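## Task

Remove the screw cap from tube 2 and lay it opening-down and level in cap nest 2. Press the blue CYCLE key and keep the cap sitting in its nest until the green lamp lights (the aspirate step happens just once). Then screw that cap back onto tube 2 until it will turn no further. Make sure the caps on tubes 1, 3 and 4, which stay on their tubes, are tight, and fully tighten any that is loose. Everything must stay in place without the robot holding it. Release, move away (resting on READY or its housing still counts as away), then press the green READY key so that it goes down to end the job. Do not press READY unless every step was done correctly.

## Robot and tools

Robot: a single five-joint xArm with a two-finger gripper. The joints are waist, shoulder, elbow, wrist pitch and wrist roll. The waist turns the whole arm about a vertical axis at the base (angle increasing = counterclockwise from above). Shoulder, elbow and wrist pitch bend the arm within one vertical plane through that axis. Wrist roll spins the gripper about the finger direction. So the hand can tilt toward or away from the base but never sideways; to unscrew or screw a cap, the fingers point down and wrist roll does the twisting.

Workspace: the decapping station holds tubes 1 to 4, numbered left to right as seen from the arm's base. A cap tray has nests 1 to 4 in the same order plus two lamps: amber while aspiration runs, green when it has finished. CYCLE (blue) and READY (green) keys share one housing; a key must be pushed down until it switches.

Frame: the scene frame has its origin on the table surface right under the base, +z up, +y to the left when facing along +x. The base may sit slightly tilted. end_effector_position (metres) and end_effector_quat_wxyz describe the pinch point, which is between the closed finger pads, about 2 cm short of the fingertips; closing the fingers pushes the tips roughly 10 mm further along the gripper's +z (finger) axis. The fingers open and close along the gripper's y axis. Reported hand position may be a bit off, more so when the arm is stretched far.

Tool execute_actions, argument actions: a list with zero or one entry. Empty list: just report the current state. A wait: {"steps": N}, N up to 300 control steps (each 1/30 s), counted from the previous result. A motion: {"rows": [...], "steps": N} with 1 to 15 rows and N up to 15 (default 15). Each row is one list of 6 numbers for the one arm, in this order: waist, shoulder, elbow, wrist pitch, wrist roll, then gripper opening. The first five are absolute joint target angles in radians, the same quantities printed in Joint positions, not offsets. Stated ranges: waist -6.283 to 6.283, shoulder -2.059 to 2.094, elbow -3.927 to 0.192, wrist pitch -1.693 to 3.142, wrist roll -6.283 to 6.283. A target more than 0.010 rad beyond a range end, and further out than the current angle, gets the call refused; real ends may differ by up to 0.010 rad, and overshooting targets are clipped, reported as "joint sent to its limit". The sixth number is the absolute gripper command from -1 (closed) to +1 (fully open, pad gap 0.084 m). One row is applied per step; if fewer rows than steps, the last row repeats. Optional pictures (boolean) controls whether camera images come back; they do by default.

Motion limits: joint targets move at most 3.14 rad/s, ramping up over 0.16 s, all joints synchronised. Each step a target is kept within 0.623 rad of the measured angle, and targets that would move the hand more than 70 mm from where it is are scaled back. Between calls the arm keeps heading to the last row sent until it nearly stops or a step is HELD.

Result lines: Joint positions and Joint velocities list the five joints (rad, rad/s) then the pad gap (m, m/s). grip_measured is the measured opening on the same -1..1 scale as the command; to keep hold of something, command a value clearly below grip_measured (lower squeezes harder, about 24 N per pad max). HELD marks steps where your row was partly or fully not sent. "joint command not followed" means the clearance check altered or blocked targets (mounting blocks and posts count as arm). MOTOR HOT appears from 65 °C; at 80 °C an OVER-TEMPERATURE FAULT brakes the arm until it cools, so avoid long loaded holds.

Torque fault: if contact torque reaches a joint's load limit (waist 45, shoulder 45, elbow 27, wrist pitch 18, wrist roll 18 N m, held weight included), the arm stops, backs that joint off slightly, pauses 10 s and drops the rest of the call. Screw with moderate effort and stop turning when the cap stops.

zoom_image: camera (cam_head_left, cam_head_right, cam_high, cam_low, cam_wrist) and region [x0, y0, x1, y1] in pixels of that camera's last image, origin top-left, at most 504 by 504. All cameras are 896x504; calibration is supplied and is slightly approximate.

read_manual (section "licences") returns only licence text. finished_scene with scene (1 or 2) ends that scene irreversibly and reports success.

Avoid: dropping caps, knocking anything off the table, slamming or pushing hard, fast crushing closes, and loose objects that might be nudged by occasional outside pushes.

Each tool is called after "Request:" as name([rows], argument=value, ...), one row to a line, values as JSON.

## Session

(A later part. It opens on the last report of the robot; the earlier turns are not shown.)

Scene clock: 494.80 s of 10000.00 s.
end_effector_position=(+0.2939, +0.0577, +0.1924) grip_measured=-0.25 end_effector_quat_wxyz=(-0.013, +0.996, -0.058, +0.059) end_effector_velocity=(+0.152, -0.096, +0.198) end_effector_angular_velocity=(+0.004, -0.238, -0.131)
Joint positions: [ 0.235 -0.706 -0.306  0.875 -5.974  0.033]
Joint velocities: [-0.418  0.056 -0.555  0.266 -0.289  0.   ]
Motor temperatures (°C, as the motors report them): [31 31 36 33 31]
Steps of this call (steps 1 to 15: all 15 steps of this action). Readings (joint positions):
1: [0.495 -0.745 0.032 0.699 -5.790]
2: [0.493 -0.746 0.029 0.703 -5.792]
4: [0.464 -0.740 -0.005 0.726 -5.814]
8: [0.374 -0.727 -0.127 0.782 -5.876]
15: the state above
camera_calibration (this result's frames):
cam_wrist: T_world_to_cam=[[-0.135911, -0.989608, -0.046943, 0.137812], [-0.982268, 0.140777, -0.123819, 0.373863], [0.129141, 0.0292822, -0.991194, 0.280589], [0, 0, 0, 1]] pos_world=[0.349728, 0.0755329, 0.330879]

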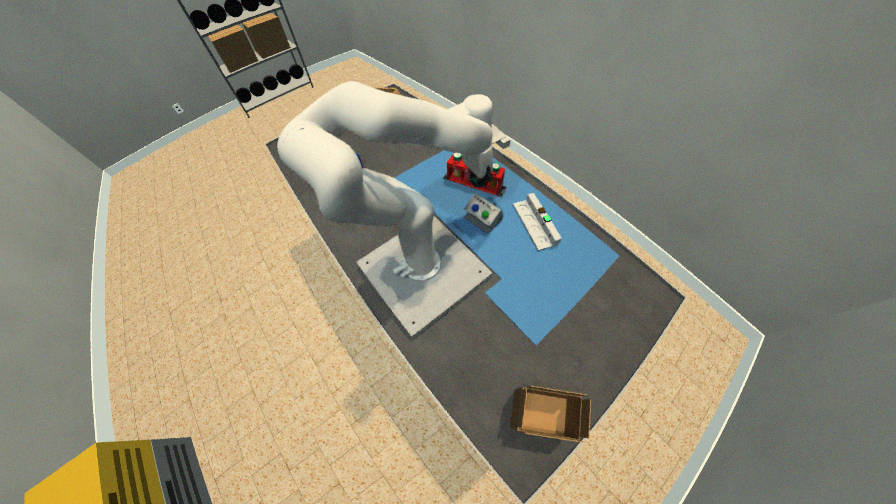

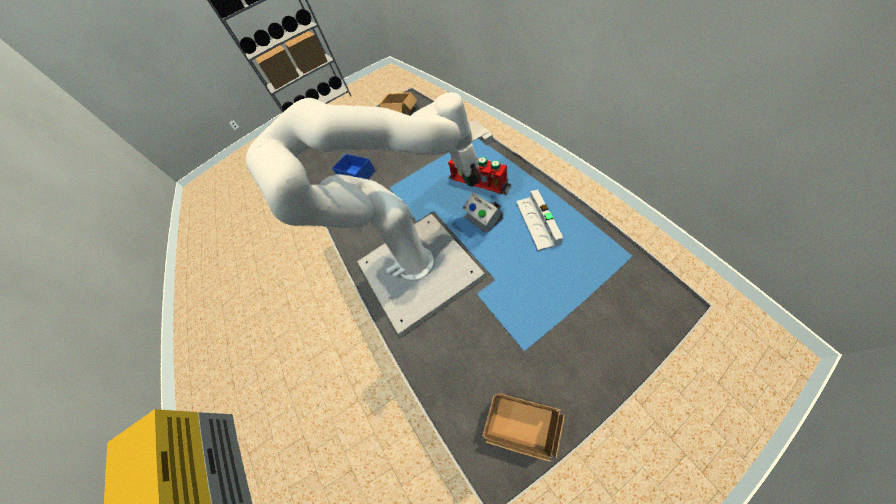

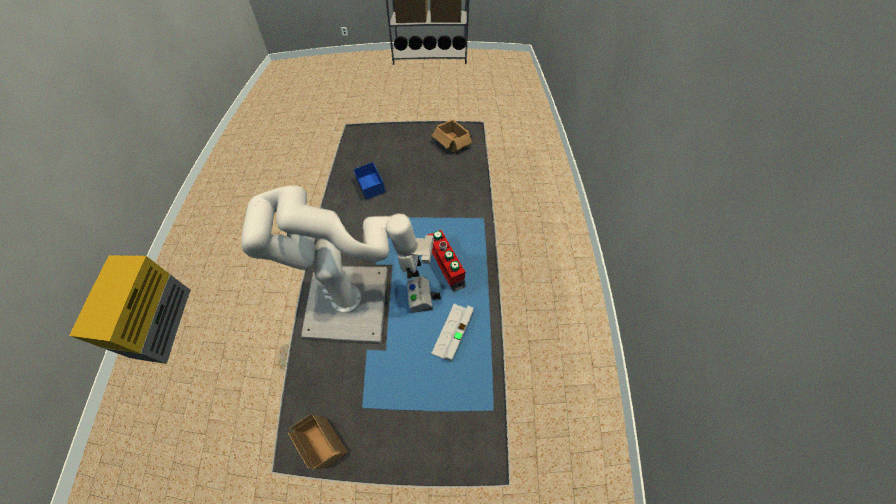

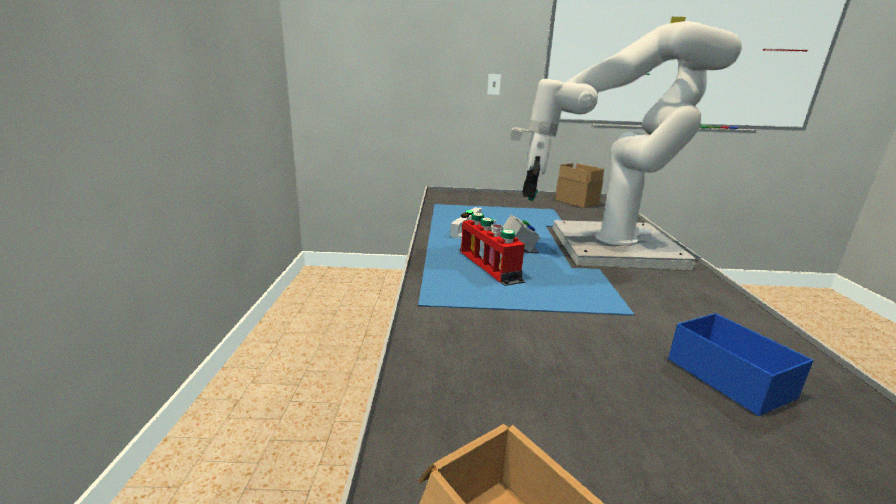

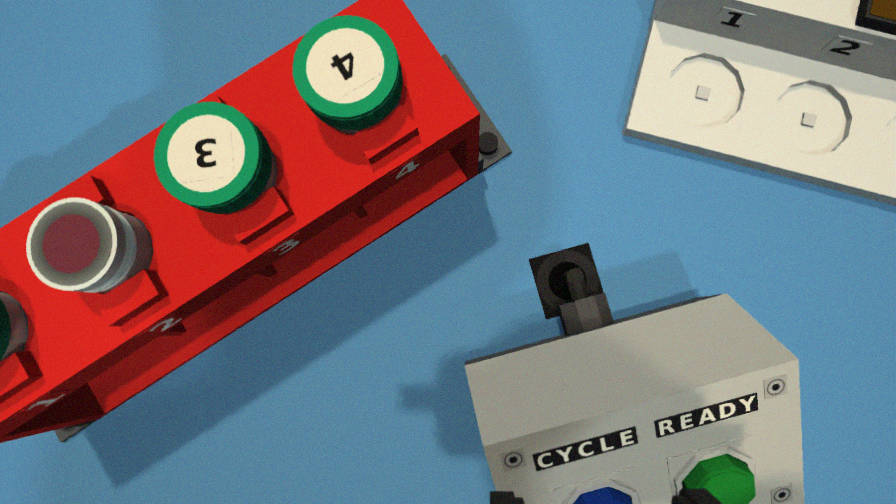

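Request:
execute_actions([
  {"rows":[[-0.3,0,-0.9,0.2,-6.25,-0.8]],"steps":15},
], pictures=false)

Request:
execute_actions([
  {"rows":[[-0.853,0.6,-1.128,-0.9,-6.25,-0.8]],"steps":15},
], pictures=false)

Request:
execute_actions([
  {"rows":[[-0.853,0.95,-1.128,-1.19,-6.25,-0.8]],"steps":15},
], pictures=false)

Request:
execute_actions([
  {"rows":[[-0.853,1.09,-1.128,-1.19,-6.25,-0.8]],"steps":15},
])

Request:
zoom_image(camera="cam_head_right", region=[560,250,660,330])

Scene clock: 499.80 s of 10000.00 s.
end_effector_position=(+0.4435, -0.0320, +0.2538) grip_measured=-0.25 end_effector_quat_wxyz=(-0.005, +0.974, -0.118, +0.195) end_effector_velocity=(+0.287, -0.252, +0.079) end_effector_angular_velocity=(-0.150, -0.562, -0.278)
Joint positions: [-0.033 -0.382 -0.606  0.582 -6.116  0.033]
Joint velocities: [-0.522  0.745 -0.572 -0.743 -0.26  -0.   ]
Motor temperatures (°C, as the motors report them): [31 31 37 33 31]
Steps of this call (steps 1 to 30: the robot went on to your last target; steps 31 to 135: nothing new was sent; steps 136 to 150: all 15 steps of this action). Readings (joint positions):
136: [0.200 -0.700 -0.350 0.900 -6.000]
137: [0.198 -0.697 -0.352 0.897 -6.001]
139: [0.170 -0.662 -0.382 0.861 -6.016]
143: [0.091 -0.559 -0.471 0.758 -6.054]
150: the state above

Scene clock: 500.30 s of 10000.00 s.
end_effector_position=(+0.5227, -0.2061, +0.2667) grip_measured=-0.25 end_effector_quat_wxyz=(+0.047, +0.925, -0.228, +0.299) end_effector_velocity=(+0.058, -0.379, -0.047) end_effector_angular_velocity=(-0.182, -0.306, -0.517)
Joint positions: [-0.337 -0.062 -0.826  0.262 -6.176  0.033]
Joint velocities: [-0.589  0.655 -0.345 -0.656 -0.084 -0.   ]
Motor temperatures (°C, as the motors report them): [31 31 37 33 31]
Steps of this call (steps 1 to 15: all 15 steps of this action). Readings (joint positions):
1: [-0.050 -0.357 -0.626 0.557 -6.125]
2: [-0.068 -0.333 -0.644 0.533 -6.132]
4: [-0.109 -0.292 -0.677 0.492 -6.140]
8: [-0.193 -0.209 -0.738 0.409 -6.155]
15: the state above

Scene clock: 500.80 s of 10000.00 s.
end_effector_position=(+0.5184, -0.3781, +0.1981) grip_measured=-0.25 end_effector_quat_wxyz=(+0.110, +0.871, -0.317, +0.358) end_effector_velocity=(-0.071, -0.275, -0.235) end_effector_angular_velocity=(-0.175, -0.165, -0.362)
Joint positions: [-0.591  0.32  -0.974 -0.12  -6.213  0.033]
Joint velocities: [-0.407  0.865 -0.238 -0.859 -0.057 -0.   ]
Motor temperatures (°C, as the motors report them): [31 31 37 33 31]
Steps of this call (steps 1 to 15: all 15 steps of this action). Readings (joint positions):
1: [-0.357 -0.040 -0.837 0.240 -6.179]
2: [-0.376 -0.017 -0.849 0.217 -6.182]
4: [-0.413 0.029 -0.870 0.170 -6.187]
8: [-0.484 0.128 -0.912 0.071 -6.197]
15: the state above

Scene clock: 501.30 s of 10000.00 s.
end_effector_position=(+0.4592, -0.4705, +0.0658) grip_measured=-0.25 end_effector_quat_wxyz=(+0.171, +0.816, -0.363, +0.415) end_effector_velocity=(-0.176, -0.145, -0.194) end_effector_angular_velocity=(-0.621, -0.548, -0.299)
Joint positions: [-0.755  0.786 -1.071 -0.651 -6.236  0.033]
Joint velocities: [-0.341  1.063 -0.202 -1.683 -0.049  0.   ]
Motor temperatures (°C, as the motors report them): [31 31 37 33 31]
Steps of this call (steps 1 to 15: all 15 steps of this action). Readings (joint positions):
1: [-0.604 0.349 -0.982 -0.149 -6.214]
2: [-0.617 0.378 -0.990 -0.179 -6.216]
4: [-0.641 0.438 -1.004 -0.238 -6.220]
8: [-0.683 0.559 -1.028 -0.360 -6.226]
15: the state above
camera_calibration (this result's frames):
cam_wrist: T_world_to_cam=[[-0.737581, -0.67355, -0.0480002, 0.0567395], [-0.369479, 0.462058, -0.806218, 0.509576], [0.565207, -0.576916, -0.589668, -0.362683], [0, 0, 0, 1]] pos_world=[0.435118, -0.406474, 0.19969]

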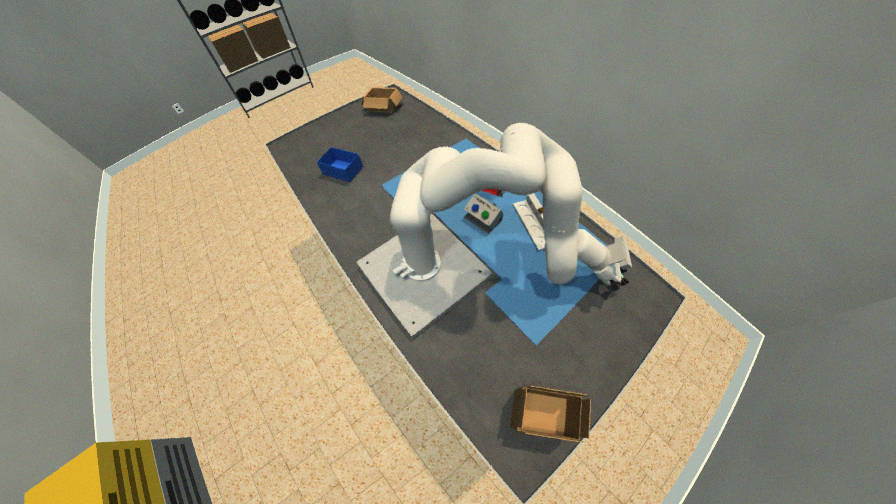

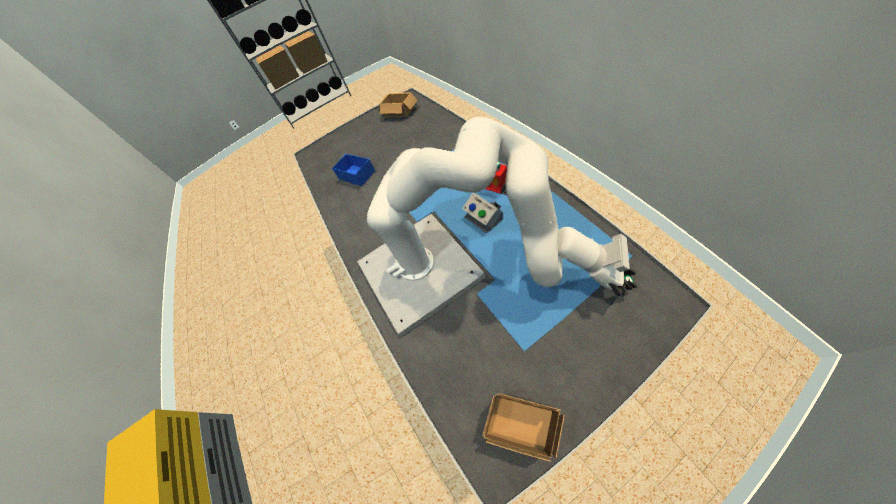

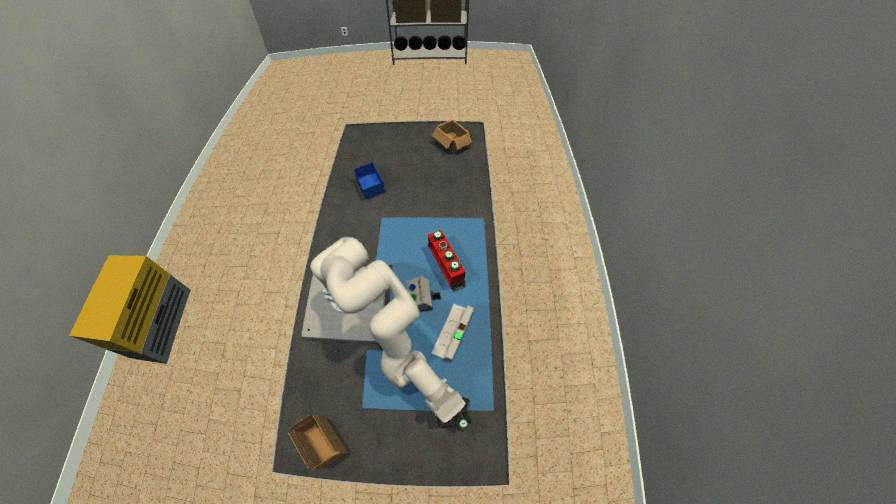

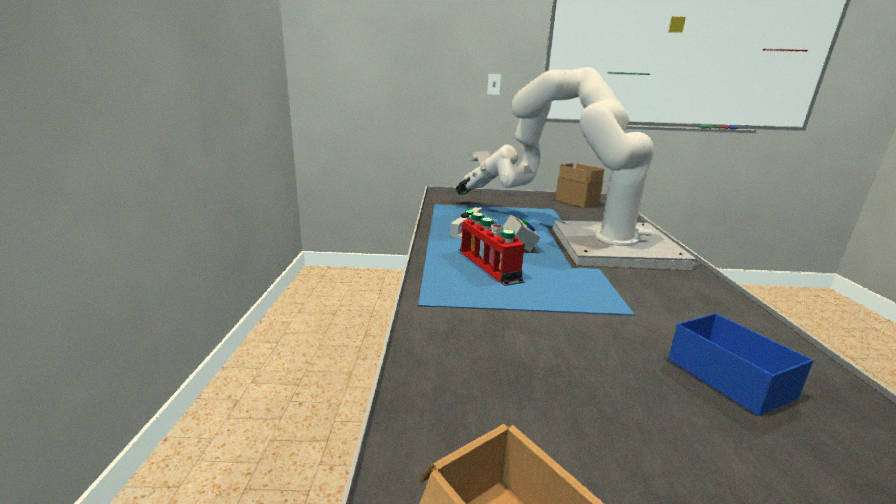

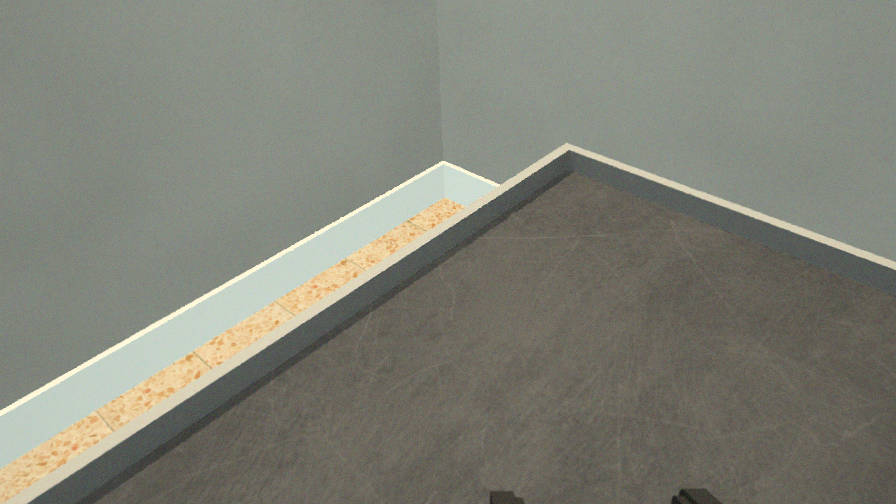

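Region (560, 250, 660, 330) of cam_head_right's 896x504 image, scaled by 5.040, with more detail than that image has; it fills the top 403 rows of this view, and the rest is white.

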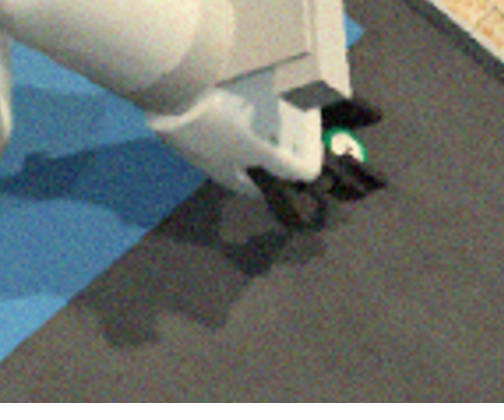

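Request:
execute_actions([
  {"rows":[[-0.853,1.098,-1.128,-1.19,-6.25,-0.8]],"steps":10},
])

Request:
zoom_image(camera="cam_head_right", region=[560,250,660,330])

Scene clock: 504.27 s of 10000.00 s.
end_effector_position=(+0.3923, -0.4907, +0.0266) grip_measured=-0.25 end_effector_quat_wxyz=(+0.245, +0.735, -0.363, +0.517) end_effector_velocity=(+0.000, +0.001, -0.002) end_effector_angular_velocity=(+0.002, +0.002, +0.001)
Joint positions: [-0.853  1.096 -1.129 -1.191 -6.25   0.033]
Joint velocities: [ 0.001  0.002 -0.001  0.001 -0.    -0.   ]
Motor temperatures (°C, as the motors report them): [31 31 36 33 31]
Steps of this call (steps 1 to 30: the robot went on to your last target; steps 31 to 79: nothing new was sent; steps 80 to 89: all 10 steps of this action). Readings (joint positions):
80: [-0.853 1.090 -1.128 -1.190 -6.250]
81: [-0.853 1.091 -1.128 -1.190 -6.250]
83: [-0.853 1.094 -1.128 -1.190 -6.250]
87: [-0.853 1.096 -1.128 -1.191 -6.250]
89: the state above
camera_calibration (this result's frames):
cam_wrist: T_world_to_cam=[[-0.785556, -0.617422, -0.0411399, 0.0380357], [-0.177233, 0.288199, -0.941026, 0.305456], [0.592866, -0.731937, -0.335824, -0.453318], [0, 0, 0, 1]] pos_world=[0.352773, -0.396349, 0.136772]

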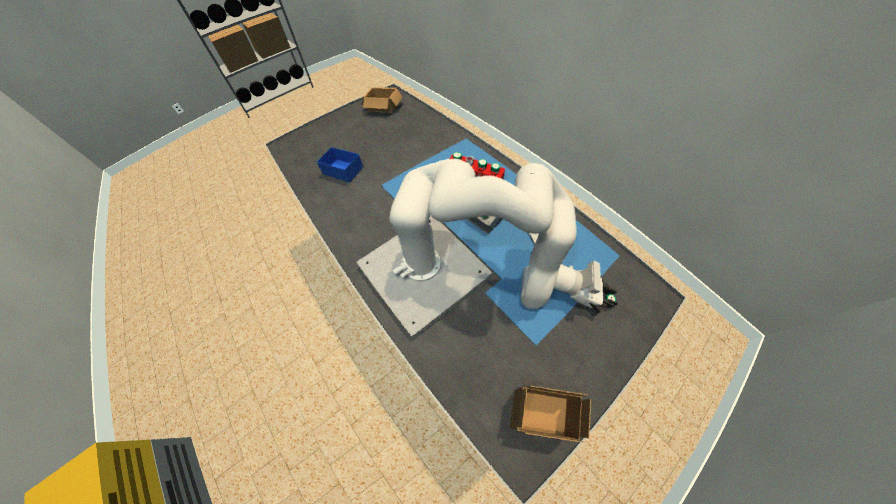

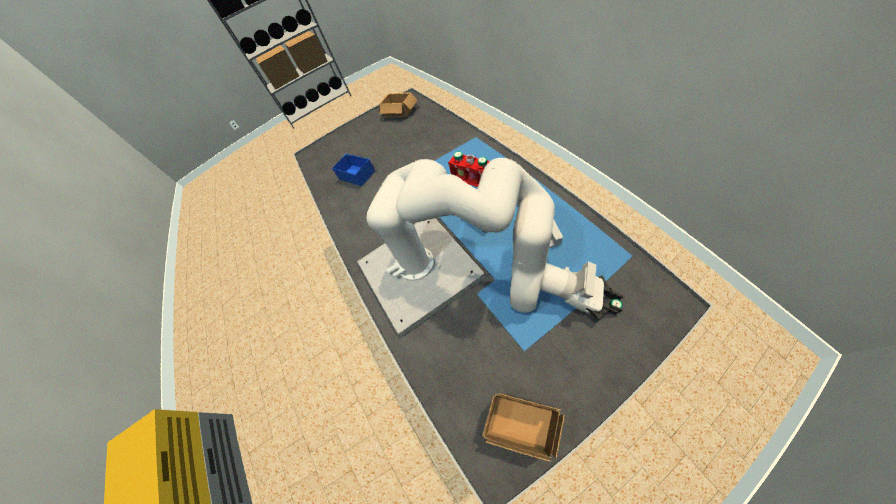

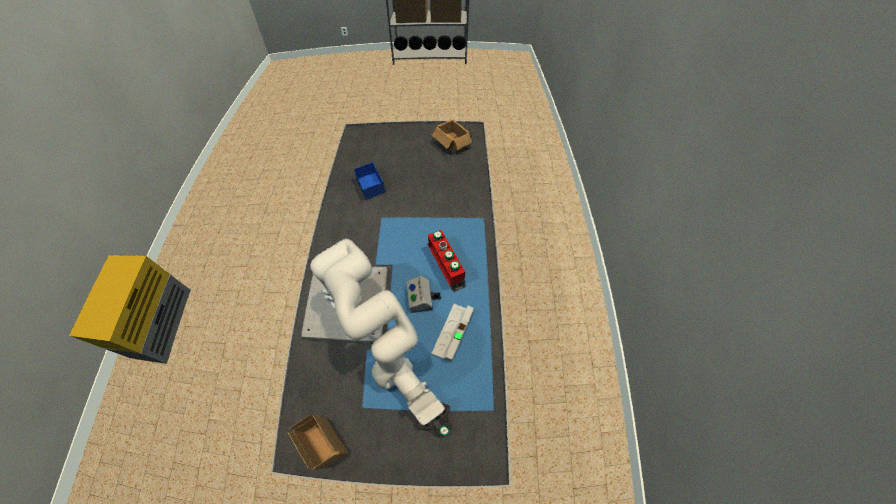

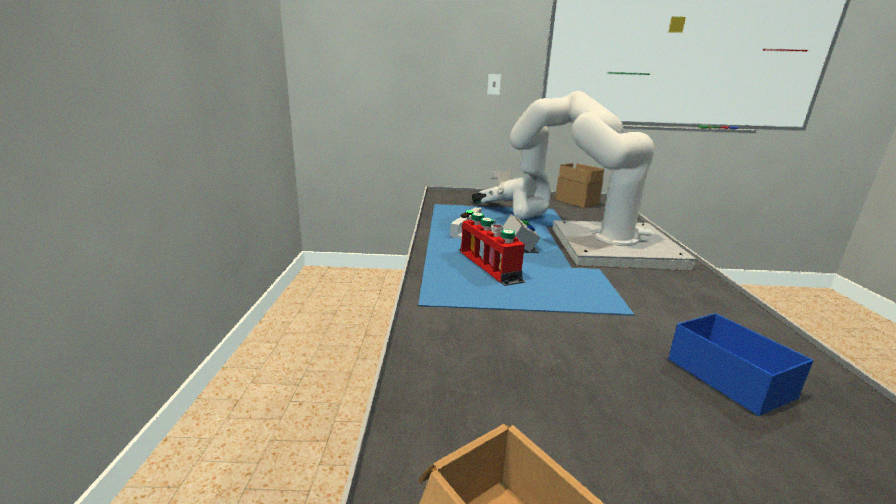

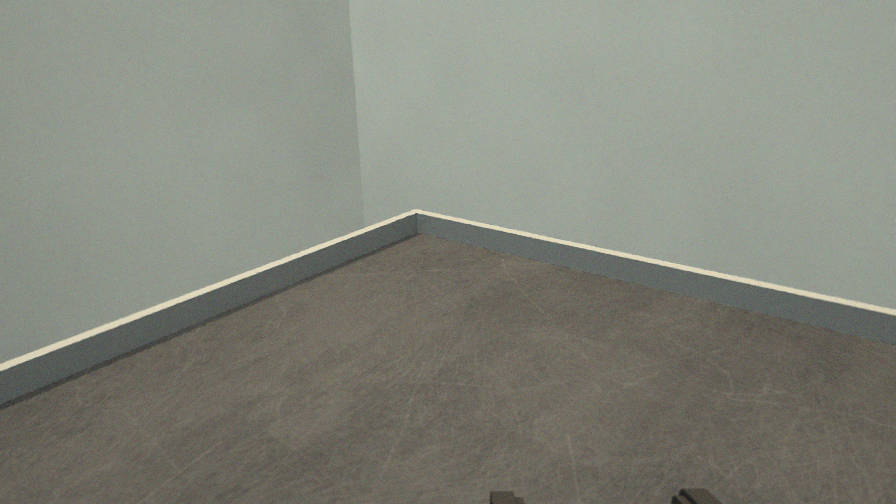

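Region (560, 250, 660, 330) of cam_head_right's 896x504 image, scaled by 5.040, with more detail than that image has; it fills the top 403 rows of this view, and the rest is white.

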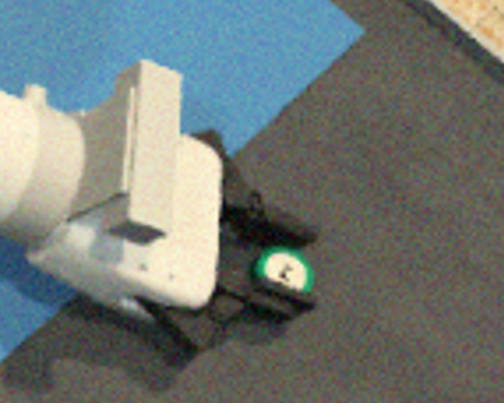

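Top up. Release, lift, hover vertical.

Request:
execute_actions([
  {"rows":[[-0.853,1.098,-1.128,-1.19,-6.25,0.6]],"steps":10},
], pictures=false)

Request:
execute_actions([
  {"rows":[[-0.853,0.75,-1.128,-1.19,-6.25,0.7]],"steps":15},
], pictures=false)

Request:
execute_actions([
  {"rows":[[-0.853,0.45,-1.4,-0.2,-6.25,0.7]],"steps":15},
], pictures=false)

Request:
execute_actions([
  {"rows":[[-0.853,0.5,-1.6,0.9,-6.25,0.7]],"steps":15},
], pictures=false)

Request:
execute_actions([
  {"rows":[[-0.853,0.65,-1.65,0.985,-6.28,0.7]],"steps":15},
])

Scene clock: 507.93 s of 10000.00 s.
end_effector_position=(+0.3919, -0.4903, +0.0253) grip_measured=+0.59 end_effector_quat_wxyz=(+0.245, +0.736, -0.364, +0.516) end_effector_velocity=(-0.001, -0.000, +0.000) end_effector_angular_velocity=(-0.002, -0.002, -0.001)
Joint positions: [-0.853  1.098 -1.128 -1.19  -6.25   0.069]
Joint velocities: [-0.001  0.001 -0.    -0.004  0.001  0.003]
Motor temperatures (°C, as the motors report them): [31 31 36 33 31]
Steps of this call (steps 1 to 15: the robot went on to your last target; steps 16 to 100: nothing new was sent; steps 101 to 110: all 10 steps of this action). Readings (joint positions):
101: [-0.853 1.098 -1.128 -1.190 -6.250]
102: [-0.853 1.098 -1.128 -1.190 -6.250]
104: [-0.853 1.098 -1.128 -1.189 -6.250]
108: [-0.853 1.098 -1.128 -1.189 -6.250]
110: the state above

Scene clock: 508.43 s of 10000.00 s.
end_effector_position=(+0.4235, -0.5260, +0.1851) grip_measured=+0.70 end_effector_quat_wxyz=(+0.284, +0.668, -0.329, +0.603) end_effector_velocity=(+0.049, -0.050, +0.396) end_effector_angular_velocity=(-0.462, -0.370, +0.010)
Joint positions: [-0.853  0.852 -1.126 -1.19  -6.25   0.073]
Joint velocities: [ 0.001 -0.58  -0.011 -0.001  0.     0.   ]
Motor temperatures (°C, as the motors report them): [31 31 36 33 31]
Steps of this call (steps 1 to 15: all 15 steps of this action). Readings (joint positions):
1: [-0.853 1.098 -1.128 -1.190 -6.250]
2: [-0.853 1.096 -1.127 -1.190 -6.250]
4: [-0.853 1.073 -1.119 -1.188 -6.250]
8: [-0.853 0.987 -1.124 -1.190 -6.250]
15: the state above

Scene clock: 508.93 s of 10000.00 s.
end_effector_position=(+0.4706, -0.5813, +0.3292) grip_measured=+0.70 end_effector_quat_wxyz=(+0.271, +0.693, -0.342, +0.574) end_effector_velocity=(+0.084, -0.100, +0.204) end_effector_angular_velocity=(+0.808, +0.646, -0.015)
Joint positions: [-0.853  0.578 -1.303 -0.654 -6.25   0.073]
Joint velocities: [ 0.001 -0.677 -0.514  2.225  0.001 -0.   ]
Motor temperatures (°C, as the motors report them): [31 31 36 33 31]
Steps of this call (steps 1 to 15: all 15 steps of this action). Readings (joint positions):
1: [-0.853 0.833 -1.126 -1.190 -6.250]
2: [-0.853 0.814 -1.128 -1.187 -6.250]
4: [-0.853 0.783 -1.144 -1.148 -6.250]
8: [-0.853 0.713 -1.201 -1.012 -6.250]
15: the state above

Scene clock: 509.43 s of 10000.00 s.
end_effector_position=(+0.4559, -0.5645, +0.2607) grip_measured=+0.70 end_effector_quat_wxyz=(+0.127, +0.857, -0.427, +0.258) end_effector_velocity=(-0.169, +0.204, -0.309) end_effector_angular_velocity=(+1.258, +1.006, -0.025)
Joint positions: [-0.853  0.502 -1.58   0.491 -6.25   0.073]
Joint velocities: [ 0.     0.003 -0.055  1.663 -0.    -0.   ]
Motor temperatures (°C, as the motors report them): [31 31 36 33 31]
Steps of this call (steps 1 to 15: all 15 steps of this action). Readings (joint positions):
1: [-0.853 0.555 -1.321 -0.577 -6.250]
2: [-0.853 0.533 -1.340 -0.499 -6.250]
4: [-0.853 0.506 -1.394 -0.340 -6.250]
8: [-0.853 0.497 -1.529 0.006 -6.250]
15: the state above

Scene clock: 509.93 s of 10000.00 s.
end_effector_position=(+0.3933, -0.4896, +0.1246) grip_measured=+0.70 end_effector_quat_wxyz=(+0.013, +0.900, -0.435, +0.009) end_effector_velocity=(-0.023, +0.028, -0.027) end_effector_angular_velocity=(+0.147, +0.118, +0.014)
Joint positions: [-0.853  0.646 -1.645  0.969 -6.279  0.073]
Joint velocities: [ 0.001  0.055 -0.056  0.189 -0.016  0.   ]
Motor temperatures (°C, as the motors report them): [31 31 36 33 31]
Steps of this call (steps 1 to 15: all 15 steps of this action). Readings (joint positions):
1: [-0.853 0.502 -1.582 0.547 -6.250]
2: [-0.853 0.502 -1.585 0.601 -6.250]
4: [-0.853 0.519 -1.599 0.680 -6.254]
8: [-0.853 0.581 -1.618 0.811 -6.266]
15: the state above
camera_calibration (this result's frames):
cam_wrist: T_world_to_cam=[[-0.797609, -0.603167, 0.0031099, 0.0497378], [-0.602866, 0.797025, -0.0361139, 0.701241], [0.0193041, -0.0306796, -0.999343, 0.231369], [0, 0, 0, 1]] pos_world=[0.457959, -0.521808, 0.256387]

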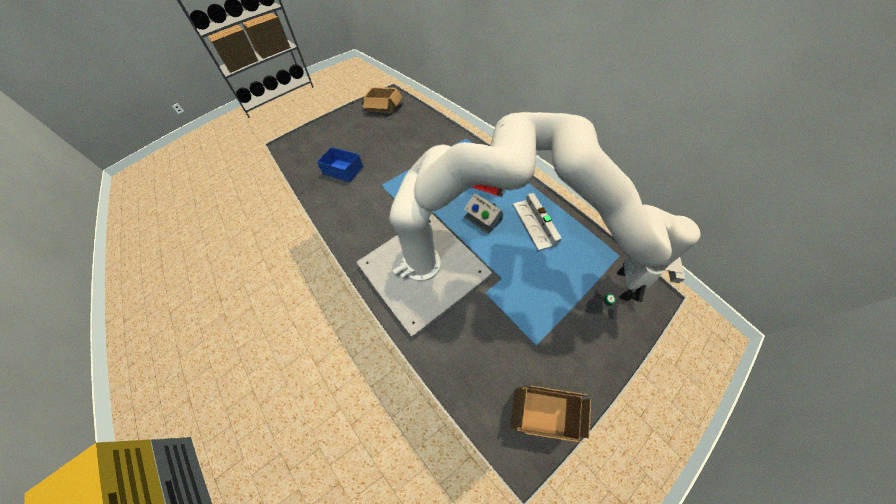

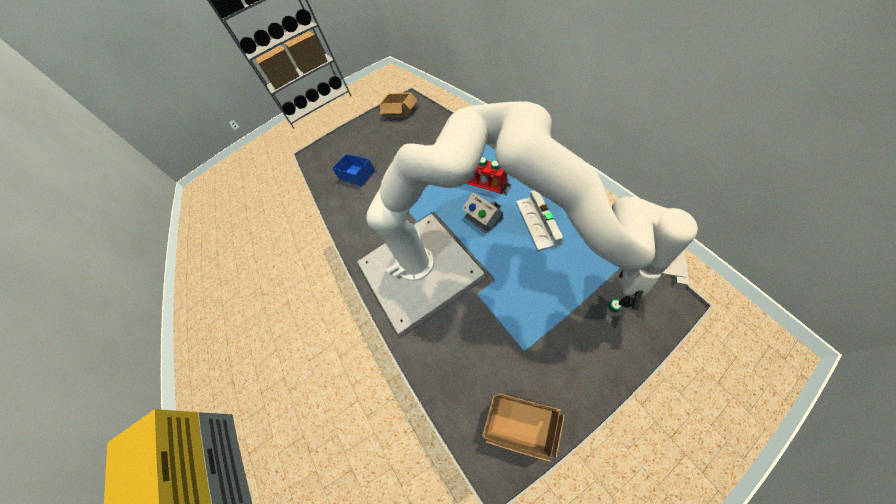

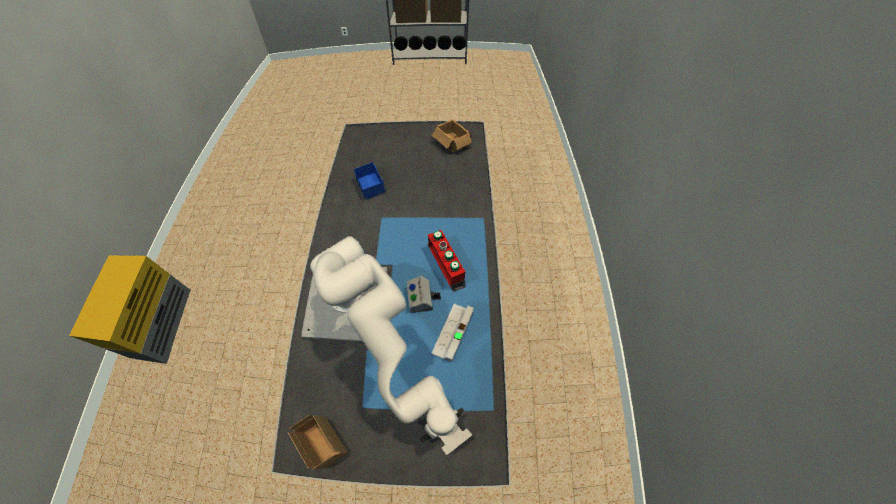

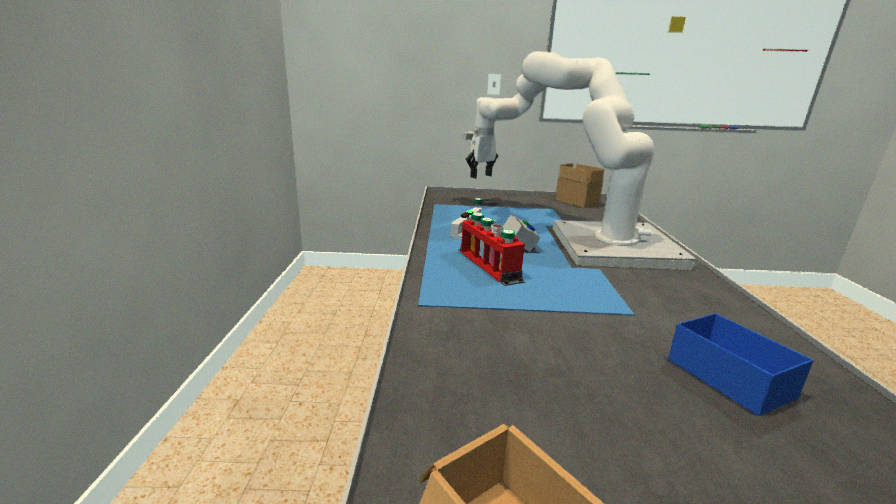

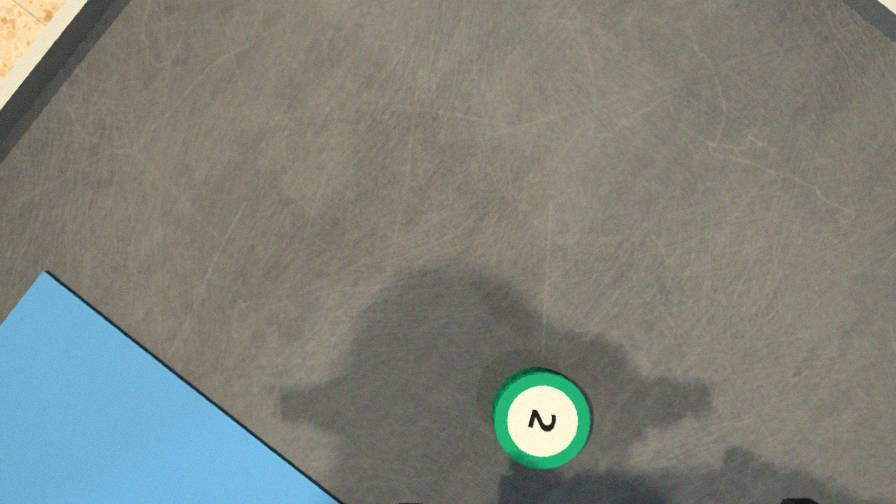

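Request:
execute_actions([
  {"rows":[[-0.856,0.8,-1.722,0.907,-6.28,0.6]],"steps":12},
], pictures=false)

Request:
execute_actions([
  {"rows":[[-0.856,0.864,-1.722,0.843,-6.28,0.6]],"steps":12},
], pictures=false)

Request:
execute_actions([
  {"rows":[[-0.856,0.864,-1.722,0.843,-6.28,0.2],[-0.856,0.864,-1.722,0.843,-6.28,0],[-0.856,0.864,-1.722,0.843,-6.28,-0.15],[-0.856,0.864,-1.722,0.843,-6.28,-0.3],[-0.856,0.864,-1.722,0.843,-6.28,-0.5],[-0.856,0.864,-1.722,0.843,-6.28,-0.5],[-0.856,0.864,-1.722,0.843,-6.28,-0.5],[-0.856,0.864,-1.722,0.843,-6.28,-0.5],[-0.856,0.864,-1.722,0.843,-6.28,-0.5],[-0.856,0.864,-1.722,0.843,-6.28,-0.1],[-0.856,0.864,-1.722,0.843,-6.28,0.4]],"steps":15},
], pictures=false)

Request:
execute_actions([
  {"rows":[[-0.856,0.864,-1.722,0.843,-4.71,0.4]],"steps":15},
], pictures=false)

Request:
execute_actions([
  {"rows":[[-0.856,0.864,-1.722,0.843,-4.71,0.4]],"steps":9},
], pictures=false)

Request:
execute_actions([
  {"rows":[[-0.856,0.864,-1.722,0.843,-4.71,0.2],[-0.856,0.864,-1.722,0.843,-4.71,0],[-0.856,0.864,-1.722,0.843,-4.71,-0.15],[-0.856,0.864,-1.722,0.843,-4.71,-0.3],[-0.856,0.864,-1.722,0.843,-4.71,-0.5],[-0.856,0.864,-1.722,0.843,-4.71,-0.8]],"steps":14},
])

Request:
zoom_image(camera="cam_head_right", region=[570,250,670,330])

Scene clock: 518.93 s of 10000.00 s.
end_effector_position=(+0.3984, -0.5006, +0.0632) grip_measured=+0.59 end_effector_quat_wxyz=(+0.009, +0.900, -0.436, +0.001) end_effector_velocity=(+0.032, -0.038, +0.046) end_effector_angular_velocity=(-0.114, -0.091, +0.003)
Joint positions: [-0.856  0.797 -1.719  0.91  -6.28   0.069]
Joint velocities: [ 0.001 -0.012 -0.089 -0.045  0.001 -0.   ]
Motor temperatures (°C, as the motors report them): [31 31 37 33 31]
Steps of this call (steps 1 to 30: the robot went on to your last target; steps 31 to 258: nothing new was sent; steps 259 to 270: all 12 steps of this action). Readings (joint positions):
259: [-0.853 0.650 -1.650 0.985 -6.280]
260: [-0.853 0.652 -1.652 0.983 -6.280]
262: [-0.854 0.685 -1.674 0.962 -6.280]
266: [-0.856 0.782 -1.705 0.921 -6.280]
270: the state above

Scene clock: 519.33 s of 10000.00 s.
end_effector_position=(+0.3987, -0.5018, +0.0281) grip_measured=+0.59 end_effector_quat_wxyz=(+0.010, +0.900, -0.436, +0.002) end_effector_velocity=(+0.014, -0.017, +0.021) end_effector_angular_velocity=(-0.054, -0.043, +0.001)
Joint positions: [-0.856  0.862 -1.722  0.845 -6.28   0.069]
Joint velocities: [ 0.001 -0.011 -0.029 -0.028  0.001  0.   ]
Motor temperatures (°C, as the motors report them): [31 31 37 33 31]
Steps of this call (steps 1 to 12: all 12 steps of this action). Readings (joint positions):
1: [-0.856 0.797 -1.721 0.908 -6.280]
2: [-0.856 0.799 -1.723 0.904 -6.280]
4: [-0.856 0.819 -1.727 0.880 -6.280]
8: [-0.856 0.860 -1.718 0.852 -6.280]
12: the state above

Scene clock: 519.83 s of 10000.00 s.
end_effector_position=(+0.3984, -0.5015, +0.0266) grip_measured=+0.34 end_effector_quat_wxyz=(+0.009, +0.900, -0.436, +0.002) end_effector_velocity=(-0.000, -0.000, -0.000) end_effector_angular_velocity=(+0.000, +0.000, +0.001)
Joint positions: [-0.856  0.864 -1.722  0.843 -6.28   0.058]
Joint velocities: [-0.001  0.    -0.     0.    -0.001  0.048]
Motor temperatures (°C, as the motors report them): [31 31 37 33 31]
Steps of this call (steps 1 to 15: all 15 steps of this action). Readings (joint positions):
1: [-0.856 0.862 -1.723 0.844 -6.280]
2: [-0.856 0.862 -1.723 0.843 -6.280]
4: [-0.856 0.863 -1.723 0.843 -6.280]
8: [-0.856 0.863 -1.722 0.843 -6.280]
15: the state above

Scene clock: 520.33 s of 10000.00 s.
end_effector_position=(+0.3985, -0.5016, +0.0268) grip_measured=+0.39 end_effector_quat_wxyz=(-0.008, -0.602, +0.798, -0.006) end_effector_velocity=(-0.001, -0.000, -0.000) end_effector_angular_velocity=(-0.013, -0.049, -2.613)
Joint positions: [-0.856  0.864 -1.722  0.843 -5.333  0.061]
Joint velocities: [-0.001 -0.     0.    -0.     2.612  0.   ]
Motor temperatures (°C, as the motors report them): [31 31 37 33 31]
Steps of this call (steps 1 to 15: all 15 steps of this action). Readings (joint positions):
1: [-0.856 0.864 -1.722 0.843 -6.280]
2: [-0.856 0.864 -1.722 0.843 -6.276]
4: [-0.856 0.864 -1.722 0.843 -6.233]
8: [-0.856 0.864 -1.722 0.843 -5.956]
15: the state above

Scene clock: 520.63 s of 10000.00 s.
end_effector_position=(+0.3985, -0.5016, +0.0268) grip_measured=+0.39 end_effector_quat_wxyz=(-0.006, -0.348, +0.937, -0.008) end_effector_velocity=(+0.000, +0.001, -0.002) end_effector_angular_velocity=(-0.001, -0.008, -0.524)
Joint positions: [-0.856  0.864 -1.722  0.843 -4.752  0.061]
Joint velocities: [ 0.001  0.003 -0.     0.     0.526  0.   ]
Motor temperatures (°C, as the motors report them): [31 31 37 33 31]
Steps of this call (steps 1 to 9: all 9 steps of this action). Readings (joint positions):
1: [-0.856 0.864 -1.722 0.843 -5.245]
2: [-0.856 0.864 -1.722 0.843 -5.158]
4: [-0.856 0.864 -1.722 0.843 -4.990]
8: [-0.856 0.864 -1.722 0.843 -4.774]
9: the state above

Scene clock: 521.10 s of 10000.00 s.
end_effector_position=(+0.3985, -0.5016, +0.0269) grip_measured=-0.25 end_effector_quat_wxyz=(-0.005, -0.329, +0.944, -0.008) end_effector_velocity=(+0.001, +0.001, +0.000) end_effector_angular_velocity=(+0.000, +0.000, -0.002)
Joint positions: [-0.856  0.864 -1.722  0.843 -4.71   0.033]
Joint velocities: [ 0.002 -0.001  0.     0.001  0.003  0.   ]
Motor temperatures (°C, as the motors report them): [31 31 37 33 31]
Steps of this call (steps 1 to 14: all 14 steps of this action). Readings (joint positions):
1: [-0.856 0.864 -1.722 0.843 -4.738]
2: [-0.856 0.864 -1.722 0.843 -4.729]
4: [-0.856 0.864 -1.722 0.843 -4.719]
8: [-0.856 0.864 -1.722 0.843 -4.712]
14: the state above
camera_calibration (this result's frames):
cam_wrist: T_world_to_cam=[[-0.602567, 0.79772, -0.0235808, 0.672692], [0.798054, 0.602121, -0.0236534, 0.0540774], [-0.0046703, -0.0330716, -0.999442, 0.14165], [0, 0, 0, 1]] pos_world=[0.362847, -0.564496, 0.158713]

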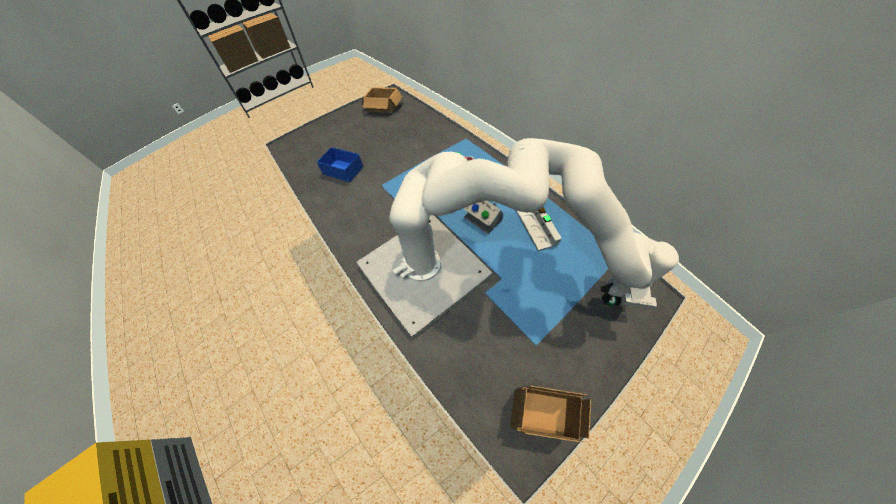

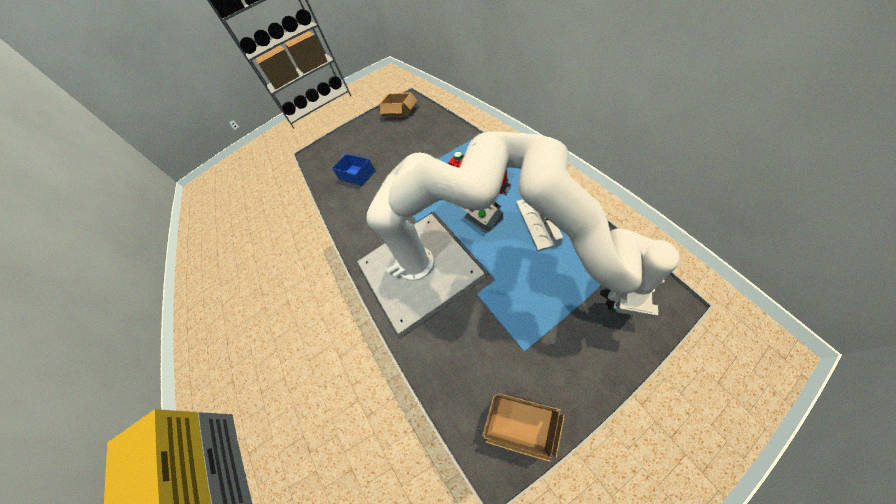

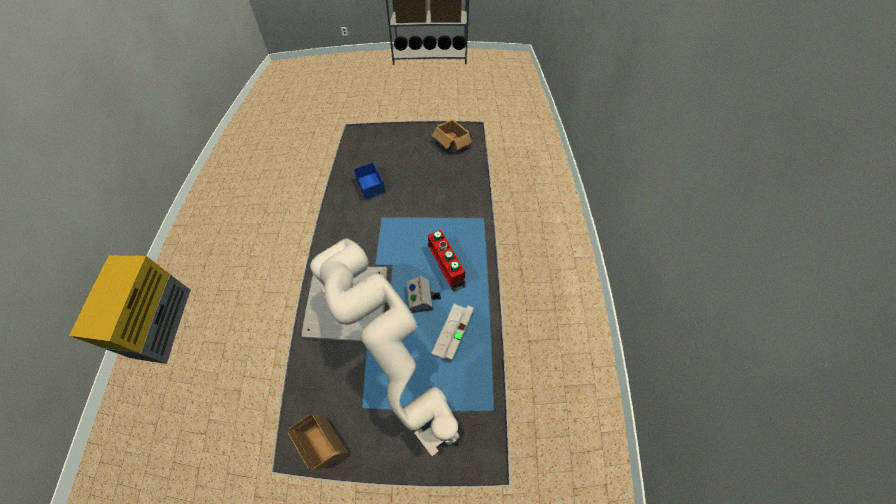

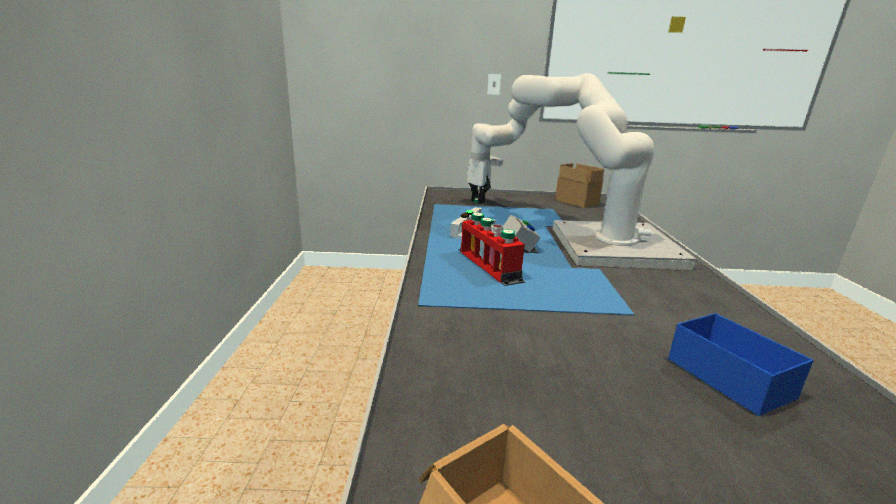

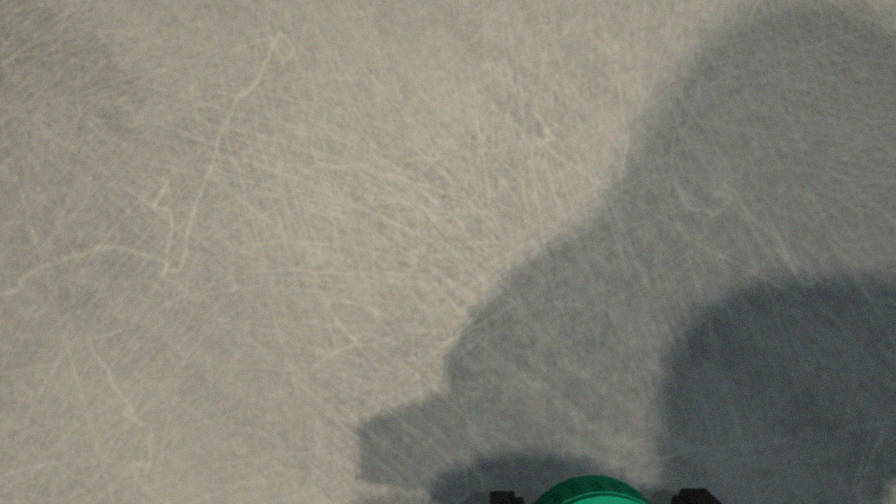

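Region (570, 250, 670, 330) of cam_head_right's 896x504 image, scaled by 5.040, with more detail than that image has; it fills the top 403 rows of this view, and the rest is white.

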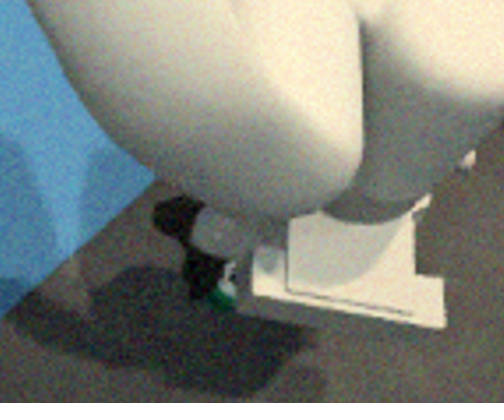

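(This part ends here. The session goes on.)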